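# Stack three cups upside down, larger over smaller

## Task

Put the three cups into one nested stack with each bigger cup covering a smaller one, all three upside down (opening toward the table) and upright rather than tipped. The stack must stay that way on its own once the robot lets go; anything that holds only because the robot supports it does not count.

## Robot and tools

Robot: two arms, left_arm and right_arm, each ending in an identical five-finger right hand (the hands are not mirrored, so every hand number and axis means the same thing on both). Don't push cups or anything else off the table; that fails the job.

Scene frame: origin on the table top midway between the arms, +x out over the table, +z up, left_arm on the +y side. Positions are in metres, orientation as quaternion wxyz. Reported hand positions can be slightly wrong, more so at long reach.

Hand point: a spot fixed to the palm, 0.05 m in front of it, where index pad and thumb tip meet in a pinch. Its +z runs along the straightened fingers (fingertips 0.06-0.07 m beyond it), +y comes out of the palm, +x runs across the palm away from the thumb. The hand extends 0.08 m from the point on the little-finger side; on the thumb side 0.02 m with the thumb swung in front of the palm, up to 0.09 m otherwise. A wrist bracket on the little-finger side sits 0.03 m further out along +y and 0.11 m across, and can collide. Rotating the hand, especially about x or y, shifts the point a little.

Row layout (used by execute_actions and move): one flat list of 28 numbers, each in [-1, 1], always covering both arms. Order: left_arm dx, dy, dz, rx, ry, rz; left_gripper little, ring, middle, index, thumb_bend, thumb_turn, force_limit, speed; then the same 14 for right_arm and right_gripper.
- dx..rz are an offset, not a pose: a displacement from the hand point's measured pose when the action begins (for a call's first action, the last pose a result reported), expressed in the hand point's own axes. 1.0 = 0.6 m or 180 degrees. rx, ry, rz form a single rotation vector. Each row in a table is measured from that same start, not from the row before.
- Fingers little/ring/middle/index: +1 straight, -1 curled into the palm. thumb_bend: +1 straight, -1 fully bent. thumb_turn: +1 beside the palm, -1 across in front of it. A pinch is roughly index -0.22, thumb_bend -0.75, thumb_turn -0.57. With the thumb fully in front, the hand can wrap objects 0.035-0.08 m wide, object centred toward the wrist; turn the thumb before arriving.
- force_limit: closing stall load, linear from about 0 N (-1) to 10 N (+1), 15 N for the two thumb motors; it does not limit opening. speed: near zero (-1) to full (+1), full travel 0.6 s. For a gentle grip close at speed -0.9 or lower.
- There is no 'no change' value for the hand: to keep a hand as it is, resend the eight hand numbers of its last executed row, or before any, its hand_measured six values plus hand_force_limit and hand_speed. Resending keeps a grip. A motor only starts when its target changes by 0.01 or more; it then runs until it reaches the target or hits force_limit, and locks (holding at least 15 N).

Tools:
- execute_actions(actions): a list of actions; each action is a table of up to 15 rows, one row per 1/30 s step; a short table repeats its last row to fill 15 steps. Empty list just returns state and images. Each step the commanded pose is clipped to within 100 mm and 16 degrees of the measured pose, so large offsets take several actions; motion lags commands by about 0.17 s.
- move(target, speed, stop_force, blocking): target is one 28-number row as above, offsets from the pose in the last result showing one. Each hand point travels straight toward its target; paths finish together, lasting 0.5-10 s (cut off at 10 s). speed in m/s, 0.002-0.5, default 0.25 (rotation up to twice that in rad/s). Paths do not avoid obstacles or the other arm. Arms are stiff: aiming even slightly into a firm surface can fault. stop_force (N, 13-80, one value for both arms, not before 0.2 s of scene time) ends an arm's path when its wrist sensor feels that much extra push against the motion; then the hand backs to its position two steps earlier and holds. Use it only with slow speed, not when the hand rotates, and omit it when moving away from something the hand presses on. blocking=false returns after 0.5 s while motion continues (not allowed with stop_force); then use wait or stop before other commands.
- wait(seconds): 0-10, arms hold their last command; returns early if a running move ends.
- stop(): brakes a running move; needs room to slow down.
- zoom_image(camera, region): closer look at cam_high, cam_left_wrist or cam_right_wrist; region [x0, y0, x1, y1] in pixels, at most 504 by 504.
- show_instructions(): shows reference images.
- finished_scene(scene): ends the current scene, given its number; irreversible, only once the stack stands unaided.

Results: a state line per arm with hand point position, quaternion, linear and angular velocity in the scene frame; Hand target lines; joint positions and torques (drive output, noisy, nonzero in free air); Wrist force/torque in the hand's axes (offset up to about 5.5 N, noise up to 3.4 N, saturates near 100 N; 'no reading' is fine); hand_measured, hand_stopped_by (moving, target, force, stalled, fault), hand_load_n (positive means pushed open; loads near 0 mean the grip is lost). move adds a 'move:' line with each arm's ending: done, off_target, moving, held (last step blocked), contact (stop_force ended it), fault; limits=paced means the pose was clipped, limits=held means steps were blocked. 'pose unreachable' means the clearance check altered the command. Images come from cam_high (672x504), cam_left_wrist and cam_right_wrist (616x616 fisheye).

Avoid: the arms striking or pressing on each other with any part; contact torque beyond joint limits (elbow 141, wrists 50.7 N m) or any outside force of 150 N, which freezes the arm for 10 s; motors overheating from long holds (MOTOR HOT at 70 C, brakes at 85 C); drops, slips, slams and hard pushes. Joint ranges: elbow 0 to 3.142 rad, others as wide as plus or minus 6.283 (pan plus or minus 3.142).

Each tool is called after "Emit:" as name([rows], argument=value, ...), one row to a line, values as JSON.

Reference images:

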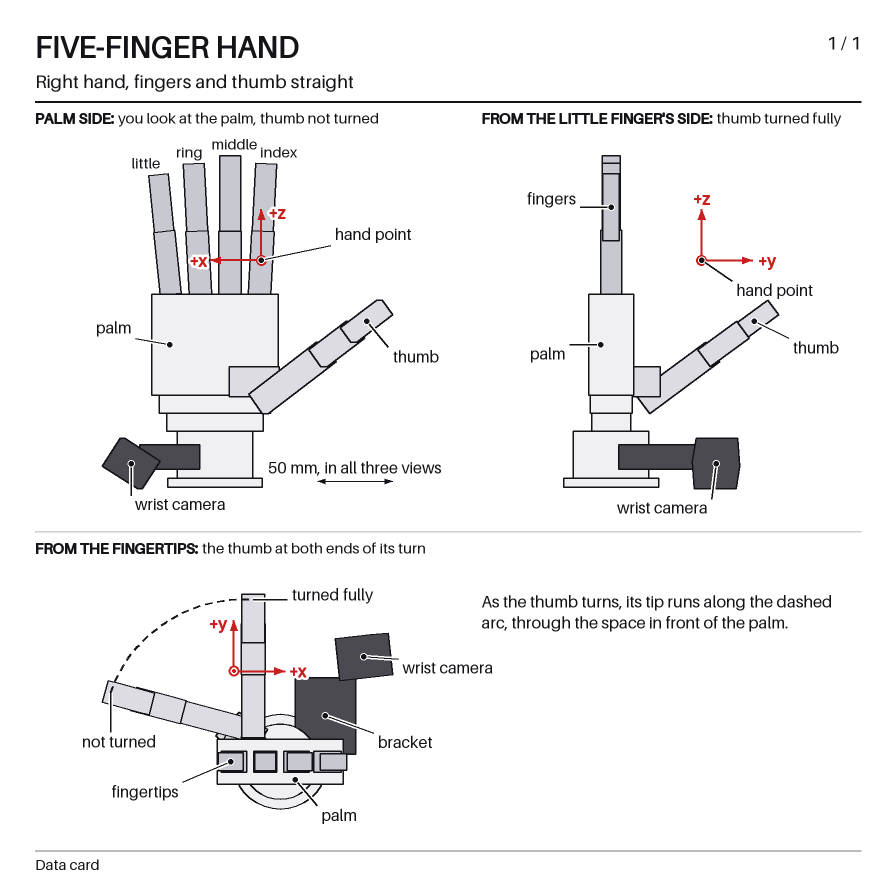

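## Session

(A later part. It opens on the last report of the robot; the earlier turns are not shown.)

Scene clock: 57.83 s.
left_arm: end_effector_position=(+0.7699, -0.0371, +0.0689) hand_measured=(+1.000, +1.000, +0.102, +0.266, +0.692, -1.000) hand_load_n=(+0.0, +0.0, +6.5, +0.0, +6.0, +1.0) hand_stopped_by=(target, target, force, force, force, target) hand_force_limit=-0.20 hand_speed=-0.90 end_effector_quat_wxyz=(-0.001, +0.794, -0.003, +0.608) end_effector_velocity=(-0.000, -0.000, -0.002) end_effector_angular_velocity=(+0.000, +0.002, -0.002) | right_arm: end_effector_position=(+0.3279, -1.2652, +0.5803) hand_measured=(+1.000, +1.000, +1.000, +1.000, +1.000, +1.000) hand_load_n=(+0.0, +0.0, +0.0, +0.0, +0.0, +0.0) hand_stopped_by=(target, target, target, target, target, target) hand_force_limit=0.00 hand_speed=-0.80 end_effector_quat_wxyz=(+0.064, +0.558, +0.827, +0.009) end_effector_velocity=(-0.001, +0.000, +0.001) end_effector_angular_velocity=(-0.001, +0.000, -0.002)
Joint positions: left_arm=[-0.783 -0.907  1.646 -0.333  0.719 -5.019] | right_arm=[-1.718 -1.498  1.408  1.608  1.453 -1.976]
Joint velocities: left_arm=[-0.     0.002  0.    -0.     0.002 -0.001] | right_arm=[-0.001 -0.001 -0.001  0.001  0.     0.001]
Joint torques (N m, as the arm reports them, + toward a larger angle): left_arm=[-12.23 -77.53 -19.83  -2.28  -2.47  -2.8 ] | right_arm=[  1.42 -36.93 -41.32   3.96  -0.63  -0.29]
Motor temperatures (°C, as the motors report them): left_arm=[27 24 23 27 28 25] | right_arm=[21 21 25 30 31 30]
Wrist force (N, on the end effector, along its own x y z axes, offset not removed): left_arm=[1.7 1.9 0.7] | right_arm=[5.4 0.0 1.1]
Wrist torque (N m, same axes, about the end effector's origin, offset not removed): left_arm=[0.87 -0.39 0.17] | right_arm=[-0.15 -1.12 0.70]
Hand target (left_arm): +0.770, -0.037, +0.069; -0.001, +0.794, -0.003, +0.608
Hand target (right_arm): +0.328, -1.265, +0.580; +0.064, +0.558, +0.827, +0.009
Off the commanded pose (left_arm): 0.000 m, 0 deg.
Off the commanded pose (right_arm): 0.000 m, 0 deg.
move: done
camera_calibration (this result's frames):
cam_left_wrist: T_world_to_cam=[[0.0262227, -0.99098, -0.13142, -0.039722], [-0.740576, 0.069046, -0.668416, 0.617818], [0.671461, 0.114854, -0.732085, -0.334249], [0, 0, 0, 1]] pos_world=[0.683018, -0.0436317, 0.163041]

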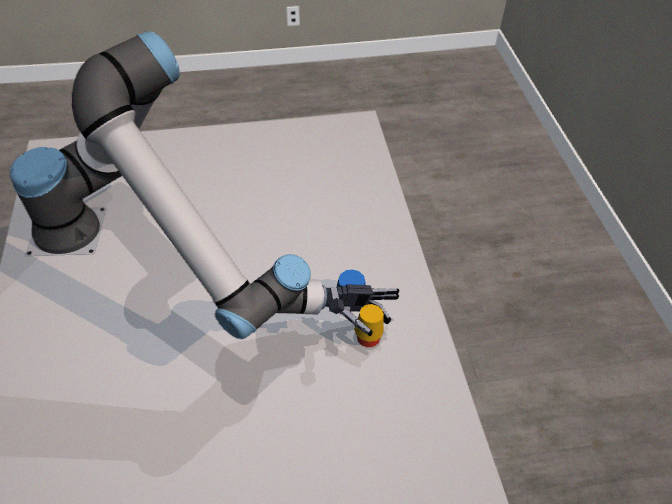

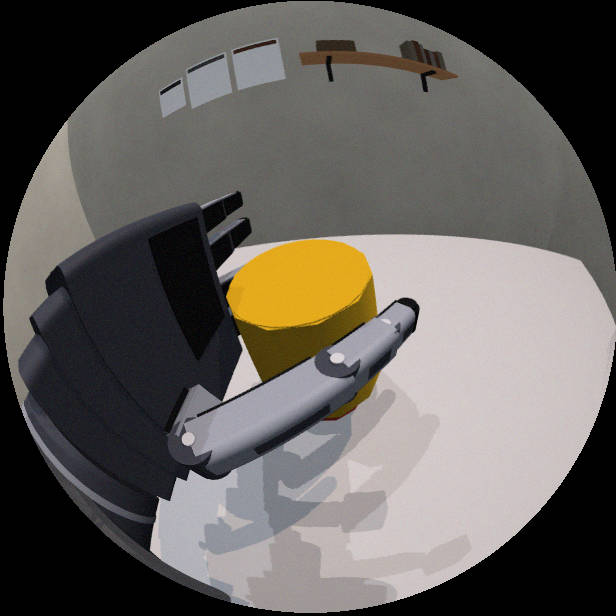

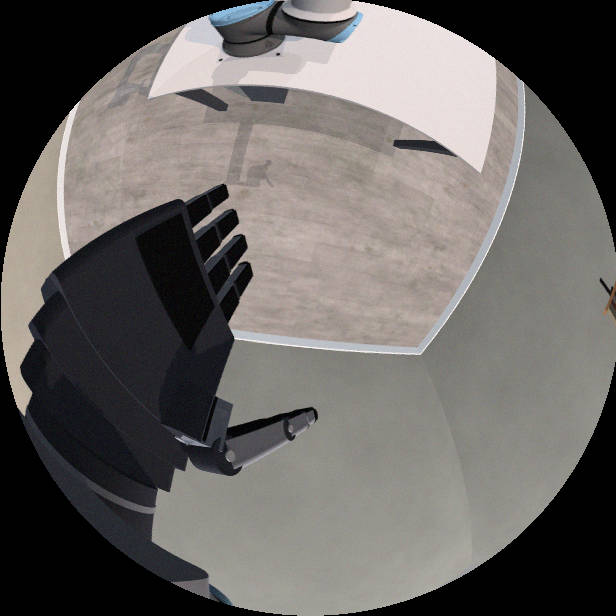

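Emit:
move(target=[-0.058,0,0.0155,0,0,0,1,1,-0.6,-0.6,-0.35,-1,-0.2,-0.9,0,0,0,0,0,0,1,1,1,1,1,1,0,-0.8], speed=0.04)

Emit:
move(target=[0,0,0,0,0,0,1,1,1,1,1,-1,-0.2,0,0,0,0,0,0,0,1,1,1,1,1,1,0,-0.8])

Emit:
move(target=[0.155,-0.008,-0.065,0,0,0,1,1,1,1,1,-1,-0.2,0,0,0,0,0,0,0,1,1,1,1,1,1,0,-0.8], speed=0.15)

Emit:
move(target=[-0.022,-0.252,-0.082,0,0.04,0,1,1,1,1,1,-1,-0.2,0,0,0,0,0,0,0,1,1,1,1,1,1,0,-0.8], speed=0.2)

Emit:
zoom_image(camera="cam_high", region=[280, 220, 420, 360])

Scene clock: 65.60 s.
left_arm: end_effector_position=(+0.7698, -0.0371, +0.0330) hand_measured=(+1.000, +1.000, +0.102, +0.266, +0.692, -1.000) hand_load_n=(+0.0, +0.0, +6.0, +0.5, +8.5, +0.0) hand_stopped_by=(target, target, force, force, force, target) hand_force_limit=-0.20 hand_speed=-0.90 end_effector_quat_wxyz=(-0.001, +0.794, -0.003, +0.608) end_effector_velocity=(-0.000, +0.001, -0.001) end_effector_angular_velocity=(+0.002, +0.001, +0.000) | right_arm: end_effector_position=(+0.3279, -1.2652, +0.5803) hand_measured=(+1.000, +1.000, +1.000, +1.000, +1.000, +1.000) hand_load_n=(+0.0, +0.0, +0.0, +0.0, +0.0, +0.0) hand_stopped_by=(target, target, target, target, target, target) hand_force_limit=0.00 hand_speed=-0.80 end_effector_quat_wxyz=(+0.064, +0.558, +0.827, +0.009) end_effector_velocity=(-0.000, +0.000, +0.001) end_effector_angular_velocity=(-0.001, -0.000, -0.001)
Joint positions: left_arm=[-0.783 -0.867  1.654 -0.382  0.719 -5.019] | right_arm=[-1.718 -1.498  1.408  1.608  1.453 -1.976]
Joint velocities: left_arm=[0.    0.    0.001 0.001 0.    0.   ] | right_arm=[-0.    -0.001 -0.001  0.001 -0.     0.001]
Joint torques (N m, as the arm reports them, + toward a larger angle): left_arm=[ 11.11 -69.4  -12.46  -0.51   0.78  -0.74] | right_arm=[  2.45 -35.55 -41.48   3.87  -0.54  -0.36]
Motor temperatures (°C, as the motors report them): left_arm=[27 24 23 27 28 25] | right_arm=[21 21 25 30 31 30]
Wrist force (N, on the end effector, along its own x y z axes, offset not removed): left_arm=[9.0 5.3 -4.3] | right_arm=[0.1 -2.0 1.8]
Wrist torque (N m, same axes, about the end effector's origin, offset not removed): left_arm=[1.10 0.02 0.31] | right_arm=[-0.63 -0.29 0.13]
Hand target (left_arm): +0.770, -0.037, +0.033; -0.001, +0.794, -0.003, +0.608
Hand target (right_arm): +0.328, -1.265, +0.580; +0.064, +0.558, +0.827, +0.009
Off the commanded pose (left_arm): 0.000 m, 0 deg.
Off the commanded pose (right_arm): 0.000 m, 0 deg.
move: done
camera_calibration (this result's frames):
cam_left_wrist: T_world_to_cam=[[0.0261618, -0.991006, -0.131232, -0.0443567], [-0.740516, 0.0689745, -0.66849, 0.5938], [0.67153, 0.114668, -0.732051, -0.360524], [0, 0, 0, 1]] pos_world=[0.682982, -0.0435741, 0.127206]
cam_right_wrist: T_world_to_cam=[[0.967522, 0.23977, 0.0800714, -0.0580159], [0.132132, -0.749725, 0.648424, -1.37719], [0.215504, -0.616785, -0.757057, -0.280537], [0, 0, 0, 1]] pos_world=[0.29856, -1.19164, 0.685269]

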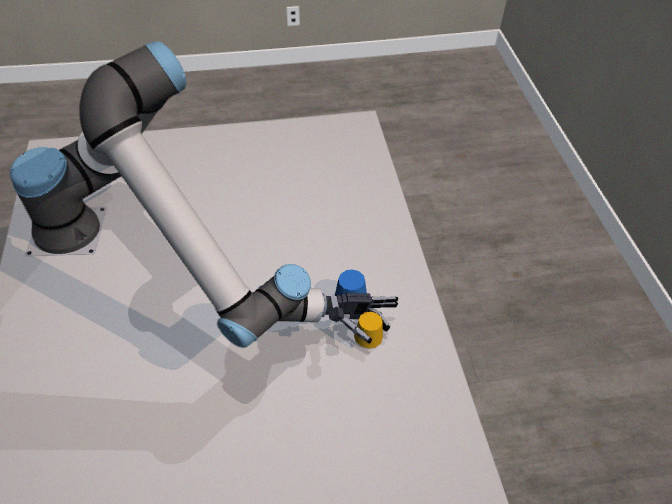

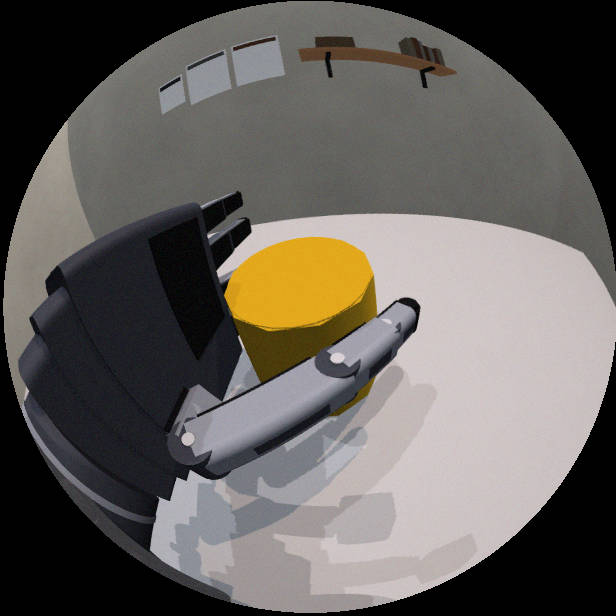

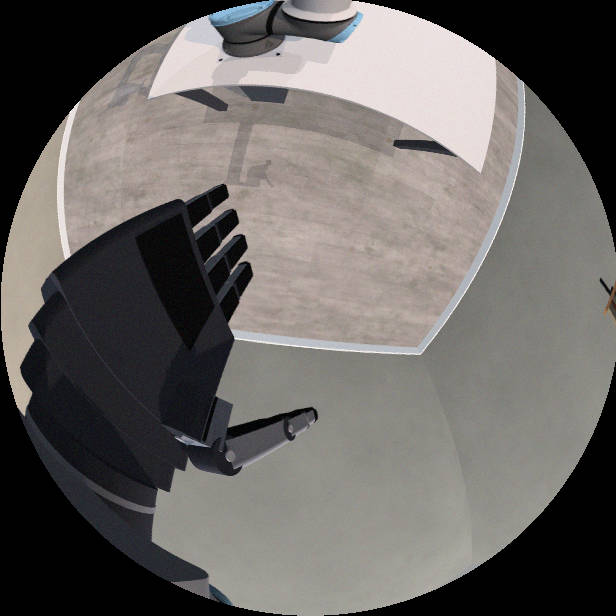

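Scene clock: 66.43 s.
left_arm: end_effector_position=(+0.7698, -0.0370, +0.0329) hand_measured=(+1.000, +1.000, +1.000, +1.000, +1.000, -1.000) hand_load_n=(+0.0, +0.0, +0.0, +0.0, +0.0, +0.0) hand_stopped_by=(target, target, target, target, target, target) hand_force_limit=-0.20 hand_speed=0.00 end_effector_quat_wxyz=(-0.001, +0.794, -0.003, +0.608) end_effector_velocity=(+0.000, -0.001, -0.001) end_effector_angular_velocity=(+0.000, +0.000, -0.001) | right_arm: end_effector_position=(+0.3279, -1.2652, +0.5803) hand_measured=(+1.000, +1.000, +1.000, +1.000, +1.000, +1.000) hand_load_n=(+0.0, +0.0, +0.0, +0.0, +0.0, +0.0) hand_stopped_by=(target, target, target, target, target, target) hand_force_limit=0.00 hand_speed=-0.80 end_effector_quat_wxyz=(+0.064, +0.558, +0.827, +0.009) end_effector_velocity=(+0.000, -0.000, -0.001) end_effector_angular_velocity=(+0.001, -0.000, -0.001)
Joint positions: left_arm=[-0.783 -0.867  1.654 -0.382  0.719 -5.019] | right_arm=[-1.718 -1.498  1.408  1.608  1.453 -1.976]
Joint velocities: left_arm=[-0.     0.001 -0.001  0.     0.     0.   ] | right_arm=[ 0.001  0.     0.001 -0.001 -0.     0.002]
Joint torques (N m, as the arm reports them, + toward a larger angle): left_arm=[  6.97 -98.69 -36.81   1.78   0.63  -0.71] | right_arm=[  1.18 -35.81 -41.38   3.97  -0.47  -0.51]
Motor temperatures (°C, as the motors report them): left_arm=[27 24 23 27 28 25] | right_arm=[21 21 25 30 31 30]
Wrist force (N, on the end effector, along its own x y z axes, offset not removed): left_arm=[1.0 0.1 2.9] | right_arm=[2.0 -1.9 2.3]
Wrist torque (N m, same axes, about the end effector's origin, offset not removed): left_arm=[0.42 -0.44 0.11] | right_arm=[-0.49 -0.50 0.33]
Hand target (left_arm): +0.770, -0.037, +0.033; -0.001, +0.794, -0.003, +0.608
Hand target (right_arm): +0.328, -1.265, +0.580; +0.064, +0.558, +0.827, +0.009
Off the commanded pose (left_arm): 0.000 m, 0 deg.
Off the commanded pose (right_arm): 0.000 m, 0 deg.
move: done
camera_calibration (this result's frames):
cam_left_wrist: T_world_to_cam=[[0.0261601, -0.990997, -0.131303, -0.044331], [-0.740554, 0.0690166, -0.668443, 0.593753], [0.671487, 0.114723, -0.732082, -0.360548], [0, 0, 0, 1]] pos_world=[0.68297, -0.0435475, 0.127118]
cam_right_wrist: T_world_to_cam=[[0.967522, 0.239769, 0.0800715, -0.0580163], [0.132132, -0.749725, 0.648424, -1.37719], [0.215504, -0.616785, -0.757057, -0.280536], [0, 0, 0, 1]] pos_world=[0.29856, -1.19164, 0.685269]

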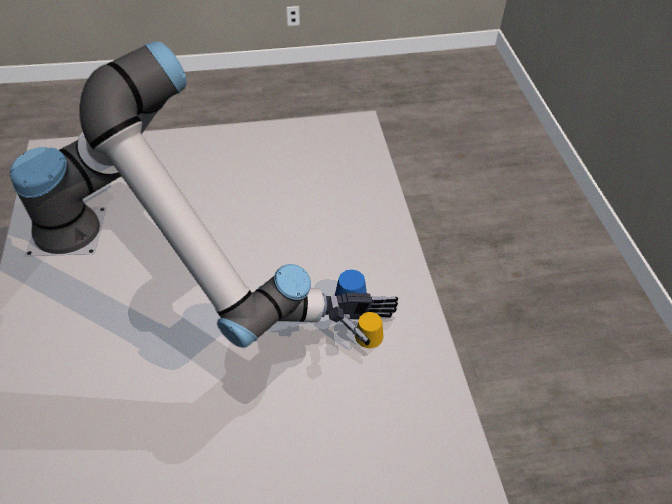

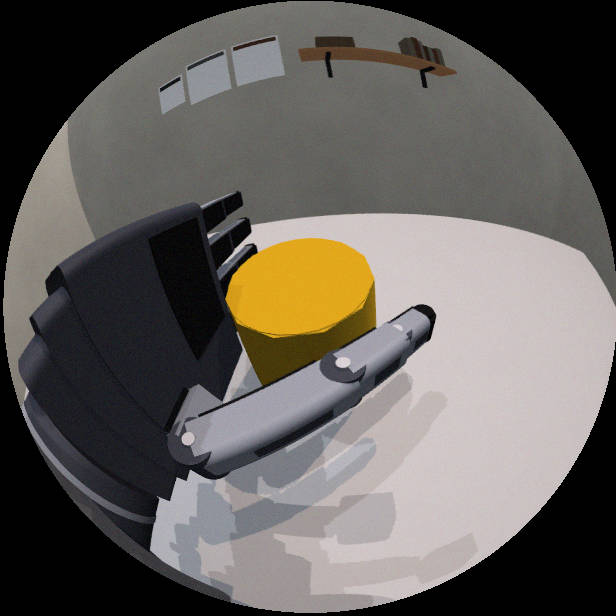

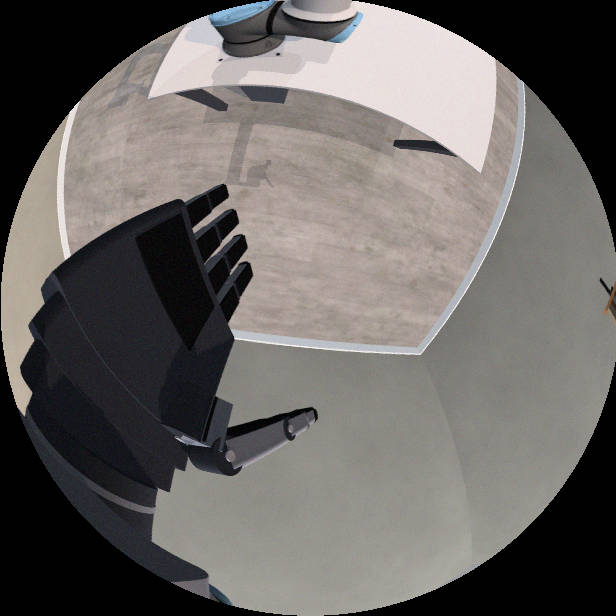

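Scene clock: 67.53 s.
left_arm: end_effector_position=(+0.7562, -0.0326, +0.1327) hand_measured=(+1.000, +1.000, +1.000, +1.000, +1.000, -1.000) hand_load_n=(+0.0, +0.0, +0.0, +0.0, +0.0, +0.0) hand_stopped_by=(target, target, target, target, target, target) hand_force_limit=-0.20 hand_speed=0.00 end_effector_quat_wxyz=(-0.001, +0.794, -0.003, +0.608) end_effector_velocity=(+0.000, -0.000, +0.002) end_effector_angular_velocity=(+0.000, -0.001, +0.001) | right_arm: end_effector_position=(+0.3279, -1.2652, +0.5803) hand_measured=(+1.000, +1.000, +1.000, +1.000, +1.000, +1.000) hand_load_n=(+0.0, +0.0, +0.0, +0.0, +0.0, +0.0) hand_stopped_by=(target, target, target, target, target, target) hand_force_limit=0.00 hand_speed=-0.80 end_effector_quat_wxyz=(+0.064, +0.558, +0.827, +0.009) end_effector_velocity=(-0.001, -0.000, -0.000) end_effector_angular_velocity=(+0.001, +0.000, -0.002)
Joint positions: left_arm=[-0.793 -0.991  1.653 -0.251  0.71  -5.025] | right_arm=[-1.718 -1.498  1.408  1.608  1.453 -1.976]
Joint velocities: left_arm=[-0.    -0.001 -0.001  0.002 -0.002  0.   ] | right_arm=[-0.001 -0.     0.001 -0.     0.     0.   ]
Joint torques (N m, as the arm reports them, + toward a larger angle): left_arm=[-12.48 -91.79 -40.74   2.2   -2.67  -2.83] | right_arm=[  1.68 -36.7  -41.36   3.93  -0.45  -0.26]
Motor temperatures (°C, as the motors report them): left_arm=[27 24 23 27 28 25] | right_arm=[21 21 25 30 31 30]
Wrist force (N, on the end effector, along its own x y z axes, offset not removed): left_arm=[2.7 0.9 2.7] | right_arm=[2.6 1.8 3.3]
Wrist torque (N m, same axes, about the end effector's origin, offset not removed): left_arm=[0.56 -0.66 0.18] | right_arm=[-0.08 -0.61 0.49]
Hand target (left_arm): +0.756, -0.033, +0.133; -0.001, +0.794, -0.003, +0.608
Hand target (right_arm): +0.328, -1.265, +0.580; +0.064, +0.558, +0.827, +0.009
Off the commanded pose (left_arm): 0.000 m, 0 deg.
Off the commanded pose (right_arm): 0.000 m, 0 deg.
move: done
camera_calibration (this result's frames):
cam_left_wrist: T_world_to_cam=[[0.0261591, -0.990991, -0.131347, -0.0264734], [-0.740551, 0.0690478, -0.668443, 0.650018], [0.67149, 0.114755, -0.732074, -0.278891], [0, 0, 0, 1]] pos_world=[0.669337, -0.0391132, 0.226855]
cam_right_wrist: T_world_to_cam=[[0.967522, 0.23977, 0.0800714, -0.058016], [0.132132, -0.749725, 0.648424, -1.37719], [0.215504, -0.616785, -0.757057, -0.280537], [0, 0, 0, 1]] pos_world=[0.29856, -1.19164, 0.685269]

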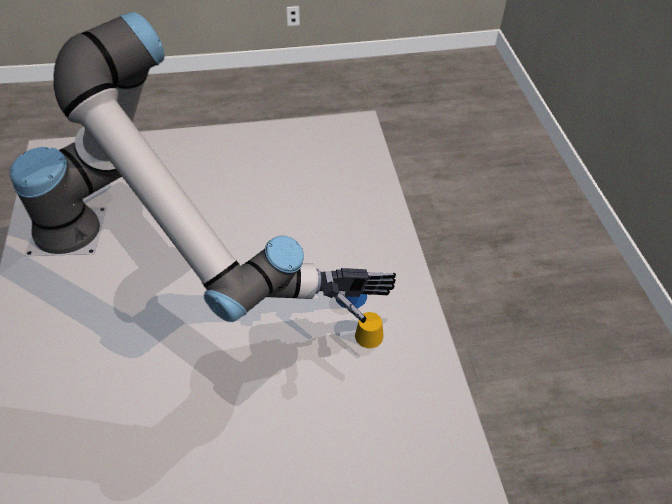

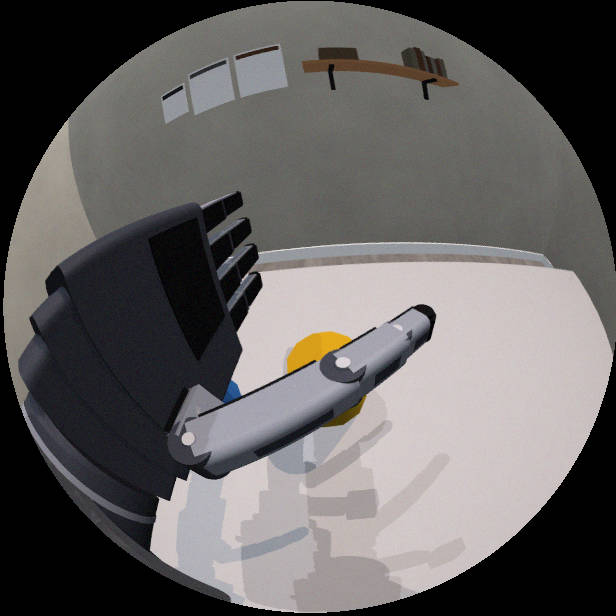

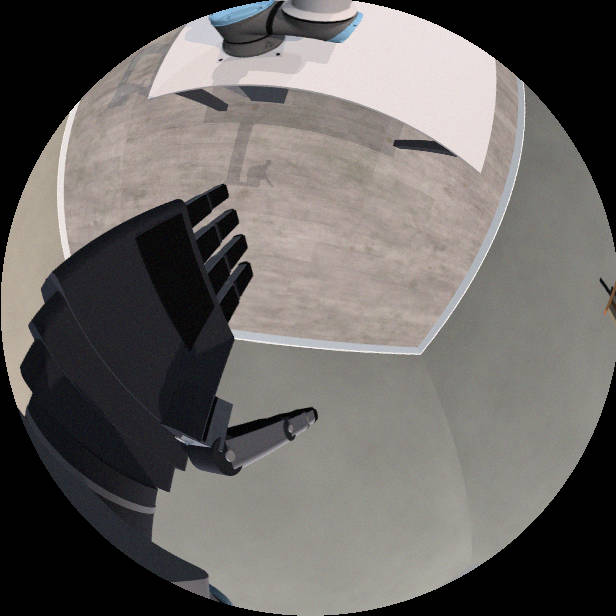

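Scene clock: 68.80 s.
left_arm: end_effector_position=(+0.7055, +0.1186, +0.1332) hand_measured=(+1.000, +1.000, +1.000, +1.000, +1.000, -1.000) hand_load_n=(+0.0, +0.0, +0.0, +0.0, +0.0, +0.0) hand_stopped_by=(target, target, target, target, target, target) hand_force_limit=-0.20 hand_speed=0.00 end_effector_quat_wxyz=(-0.001, +0.754, -0.003, +0.657) end_effector_velocity=(-0.000, +0.000, +0.001) end_effector_angular_velocity=(-0.001, -0.002, -0.003) | right_arm: end_effector_position=(+0.3279, -1.2652, +0.5803) hand_measured=(+1.000, +1.000, +1.000, +1.000, +1.000, +1.000) hand_load_n=(+0.0, +0.0, +0.0, +0.0, +0.0, +0.0) hand_stopped_by=(target, target, target, target, target, target) hand_force_limit=0.00 hand_speed=-0.80 end_effector_quat_wxyz=(+0.064, +0.558, +0.827, +0.009) end_effector_velocity=(-0.001, -0.000, +0.001) end_effector_angular_velocity=(-0.001, +0.000, -0.001)
Joint positions: left_arm=[-0.716 -1.168  2.009 -0.64   0.755 -4.854] | right_arm=[-1.718 -1.498  1.408  1.608  1.453 -1.976]
Joint velocities: left_arm=[ 0.001 -0.002  0.003 -0.005  0.004  0.002] | right_arm=[-0.002 -0.001 -0.     0.     0.    -0.001]
Joint torques (N m, as the arm reports them, + toward a larger angle): left_arm=[  8.45 -77.16 -16.46  -2.83   1.45   2.94] | right_arm=[  1.64 -37.11 -41.88   3.88  -0.45  -0.33]
Motor temperatures (°C, as the motors report them): left_arm=[27 24 23 27 28 25] | right_arm=[21 21 25 30 31 30]
Wrist force (N, on the end effector, along its own x y z axes, offset not removed): left_arm=[3.0 3.3 -0.5] | right_arm=[2.6 0.4 1.6]
Wrist torque (N m, same axes, about the end effector's origin, offset not removed): left_arm=[1.09 -0.61 0.31] | right_arm=[-0.16 -0.64 0.42]
Hand target (left_arm): +0.705, +0.119, +0.133; -0.001, +0.754, -0.003, +0.657
Hand target (right_arm): +0.328, -1.265, +0.580; +0.064, +0.558, +0.827, +0.009
Off the commanded pose (left_arm): 0.000 m, 0 deg.
Off the commanded pose (right_arm): 0.000 m, 0 deg.
move: done
camera_calibration (this result's frames):
cam_left_wrist: T_world_to_cam=[[0.0416375, -0.991068, -0.126688, 0.113157], [-0.650954, 0.0692841, -0.755949, 0.550796], [0.757975, 0.113944, -0.642255, -0.334737], [0, 0, 0, 1]] pos_world=[0.607554, 0.112126, 0.215723]
cam_right_wrist: T_world_to_cam=[[0.967522, 0.239769, 0.0800715, -0.0580162], [0.132132, -0.749725, 0.648424, -1.37719], [0.215504, -0.616785, -0.757057, -0.280536], [0, 0, 0, 1]] pos_world=[0.29856, -1.19164, 0.685269]

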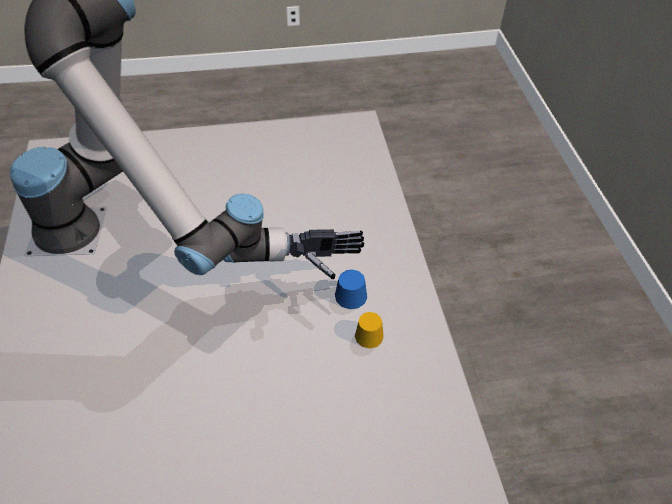

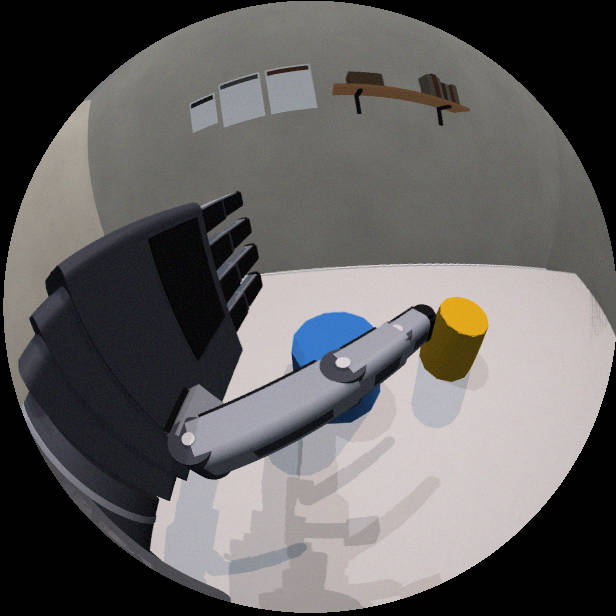

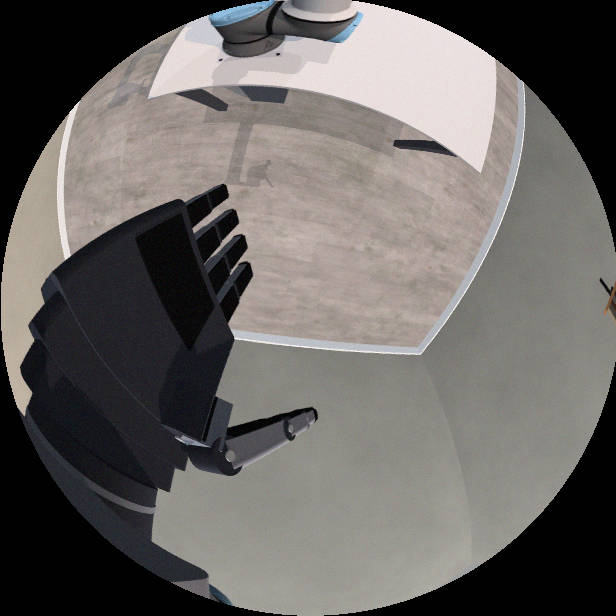

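Region (280, 220, 420, 360) of cam_high's 672x504 image, scaled by 3.600, with more detail than that image has.

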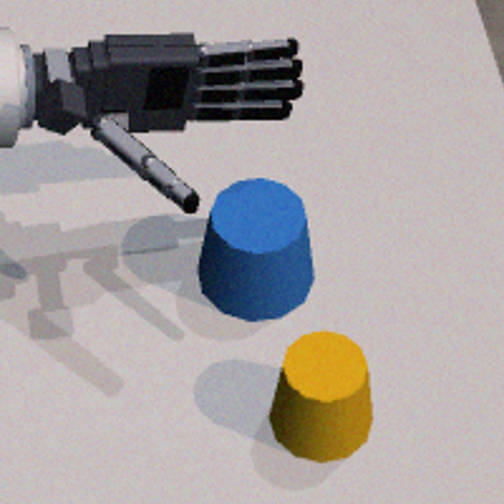

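Emit:
move(target=[-0.155,0.005,0.038,0,0,0,1,1,1,1,1,-1,-0.2,0,0,0,0,0,0,0,1,1,1,1,1,1,0,-0.8], speed=0.12)

Emit:
move(target=[0.005,0.011,0.033,0,0,0,1,1,1,1,1,-1,-0.2,0,0,0,0,0,0,0,1,1,1,1,1,1,0,-0.8], speed=0.05)

Emit:
zoom_image(camera="cam_high", region=[280, 220, 420, 360])

Scene clock: 74.57 s.
left_arm: end_effector_position=(+0.7155, +0.1159, +0.0381) hand_measured=(+1.000, +1.000, +1.000, +1.000, +1.000, -1.000) hand_load_n=(+0.0, +0.0, +0.0, +0.0, +0.0, +0.0) hand_stopped_by=(target, target, target, target, target, target) hand_force_limit=-0.20 hand_speed=0.00 end_effector_quat_wxyz=(-0.001, +0.754, -0.003, +0.657) end_effector_velocity=(-0.000, +0.001, -0.000) end_effector_angular_velocity=(+0.001, -0.000, -0.000) | right_arm: end_effector_position=(+0.3279, -1.2652, +0.5803) hand_measured=(+1.000, +1.000, +1.000, +1.000, +1.000, +1.000) hand_load_n=(+0.0, +0.0, +0.0, +0.0, +0.0, +0.0) hand_stopped_by=(target, target, target, target, target, target) hand_force_limit=0.00 hand_speed=-0.80 end_effector_quat_wxyz=(+0.064, +0.558, +0.827, +0.009) end_effector_velocity=(+0.001, +0.000, -0.001) end_effector_angular_velocity=(+0.002, +0.000, +0.002)
Joint positions: left_arm=[-0.707 -1.02   2.016 -0.797  0.764 -4.852] | right_arm=[-1.718 -1.498  1.408  1.608  1.453 -1.976]
Joint velocities: left_arm=[ 0.001  0.     0.001 -0.001  0.001  0.001] | right_arm=[ 0.001  0.001  0.     0.001  0.    -0.001]
Joint torques (N m, as the arm reports them, + toward a larger angle): left_arm=[  8.96 -60.46 -31.49  -3.28   1.28   2.96] | right_arm=[  1.77 -36.18 -41.53   3.85  -0.41  -0.37]
Motor temperatures (°C, as the motors report them): left_arm=[27 24 23 27 28 25] | right_arm=[21 21 25 30 31 30]
Wrist force (N, on the end effector, along its own x y z axes, offset not removed): left_arm=[5.2 2.8 5.3] | right_arm=[2.8 -3.0 2.9]
Wrist torque (N m, same axes, about the end effector's origin, offset not removed): left_arm=[0.69 -1.09 0.30] | right_arm=[-0.74 -0.66 0.38]
Hand target (left_arm): +0.716, +0.116, +0.038; -0.001, +0.754, -0.003, +0.657
Hand target (right_arm): +0.328, -1.265, +0.580; +0.064, +0.558, +0.827, +0.009
Off the commanded pose (left_arm): 0.000 m, 0 deg.
Off the commanded pose (right_arm): 0.000 m, 0 deg.
move: done
camera_calibration (this result's frames):
cam_left_wrist: T_world_to_cam=[[0.0416386, -0.991071, -0.126667, 0.098092], [-0.65097, 0.0692649, -0.755937, 0.48564], [0.757961, 0.113932, -0.642273, -0.403032], [0, 0, 0, 1]] pos_world=[0.617535, 0.109497, 0.120682]
cam_right_wrist: T_world_to_cam=[[0.967522, 0.23977, 0.0800715, -0.058016], [0.132132, -0.749725, 0.648424, -1.37719], [0.215504, -0.616785, -0.757057, -0.280537], [0, 0, 0, 1]] pos_world=[0.29856, -1.19164, 0.685269]

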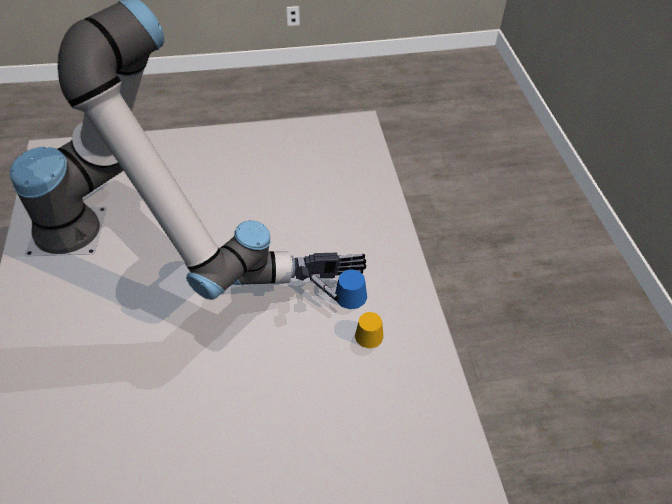

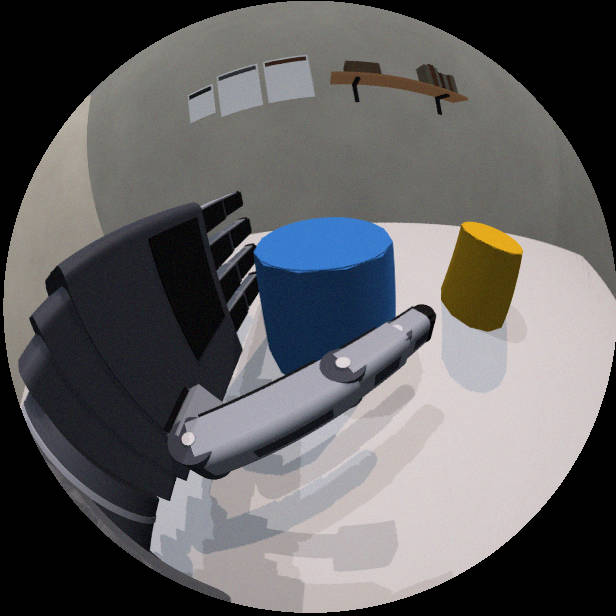

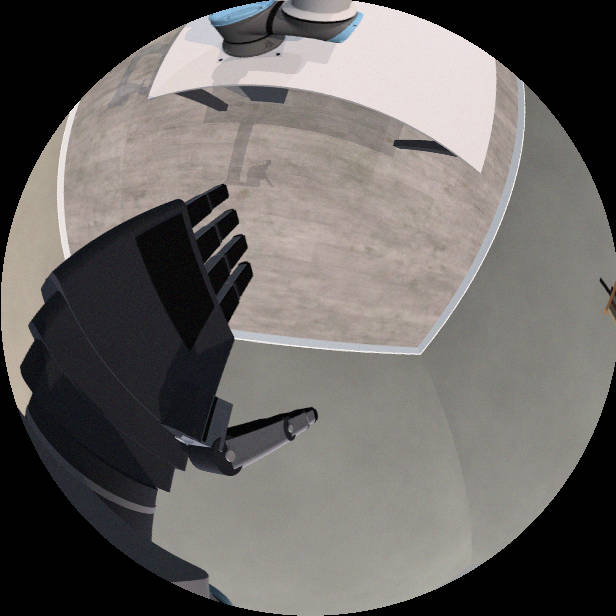

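Scene clock: 75.37 s.
left_arm: end_effector_position=(+0.7354, +0.1093, +0.0384) hand_measured=(+1.000, +1.000, +1.000, +1.000, +1.000, -1.000) hand_load_n=(+0.0, +0.0, +0.0, +0.0, +0.0, +0.0) hand_stopped_by=(target, target, target, target, target, target) hand_force_limit=-0.20 hand_speed=0.00 end_effector_quat_wxyz=(-0.001, +0.754, -0.003, +0.657) end_effector_velocity=(+0.000, +0.000, -0.000) end_effector_angular_velocity=(+0.000, +0.001, +0.001) | right_arm: end_effector_position=(+0.3279, -1.2652, +0.5803) hand_measured=(+1.000, +1.000, +1.000, +1.000, +1.000, +1.000) hand_load_n=(+0.0, +0.0, +0.0, +0.0, +0.0, +0.0) hand_stopped_by=(target, target, target, target, target, target) hand_force_limit=0.00 hand_speed=-0.80 end_effector_quat_wxyz=(+0.064, +0.558, +0.827, +0.009) end_effector_velocity=(-0.000, -0.001, -0.001) end_effector_angular_velocity=(+0.001, +0.000, +0.001)
Joint positions: left_arm=[-0.691 -1.     1.974 -0.778  0.78  -4.847] | right_arm=[-1.718 -1.498  1.408  1.608  1.453 -1.976]
Joint velocities: left_arm=[ 0.001  0.001 -0.001  0.001  0.    -0.001] | right_arm=[ 0.     0.002 -0.    -0.     0.    -0.001]
Joint torques (N m, as the arm reports them, + toward a larger angle): left_arm=[  8.88 -64.01 -29.04   0.99   1.02   2.94] | right_arm=[  1.49 -37.79 -41.55   3.97  -0.58  -0.27]
Motor temperatures (°C, as the motors report them): left_arm=[27 24 23 27 28 25] | right_arm=[21 21 25 30 31 30]
Wrist force (N, on the end effector, along its own x y z axes, offset not removed): left_arm=[2.5 4.6 1.2] | right_arm=[2.0 -1.7 1.1]
Wrist torque (N m, same axes, about the end effector's origin, offset not removed): left_arm=[1.21 -0.61 0.13] | right_arm=[-0.38 -0.54 0.34]
Hand target (left_arm): +0.736, +0.109, +0.038; -0.001, +0.754, -0.003, +0.657
Hand target (right_arm): +0.328, -1.265, +0.580; +0.064, +0.558, +0.827, +0.009
Off the commanded pose (left_arm): 0.000 m, 0 deg.
Off the commanded pose (right_arm): 0.000 m, 0 deg.
move: done
camera_calibration (this result's frames):
cam_left_wrist: T_world_to_cam=[[0.0416381, -0.991073, -0.12665, 0.0907241], [-0.650988, 0.0692498, -0.755923, 0.49928], [0.757946, 0.113923, -0.642293, -0.4172], [0, 0, 0, 1]] pos_world=[0.637462, 0.102868, 0.120943]
cam_right_wrist: T_world_to_cam=[[0.967522, 0.23977, 0.0800714, -0.0580159], [0.132132, -0.749725, 0.648424, -1.37719], [0.215504, -0.616785, -0.757057, -0.280537], [0, 0, 0, 1]] pos_world=[0.29856, -1.19164, 0.685269]

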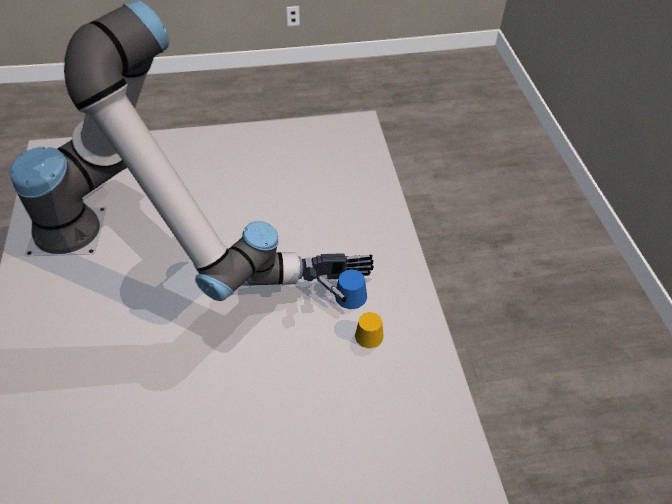

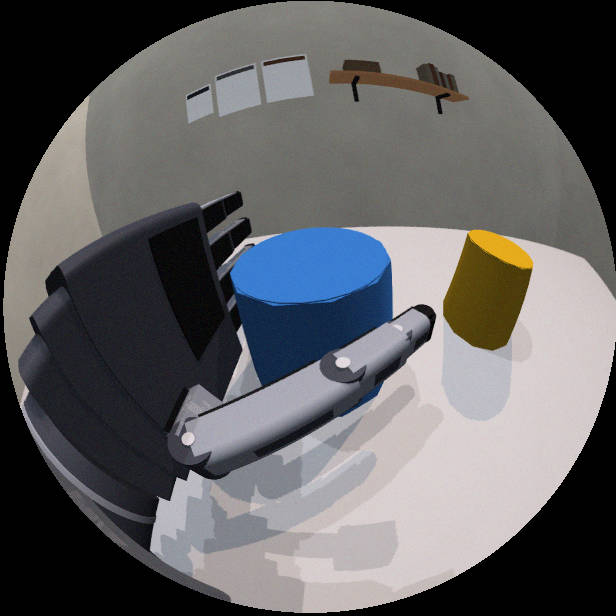

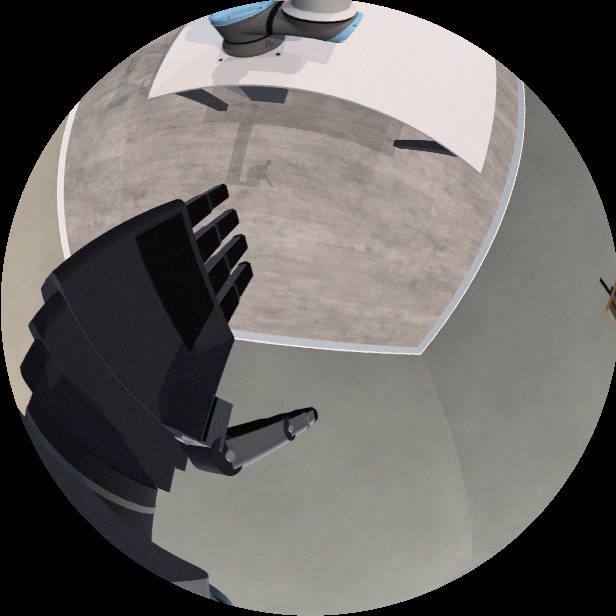

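Region (280, 220, 420, 360) of cam_high's 672x504 image, scaled by 3.600, with more detail than that image has.

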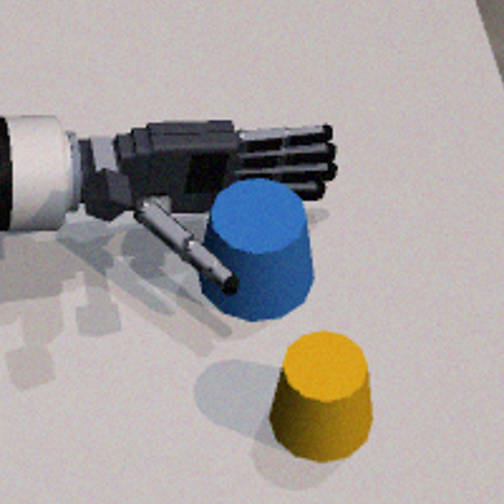

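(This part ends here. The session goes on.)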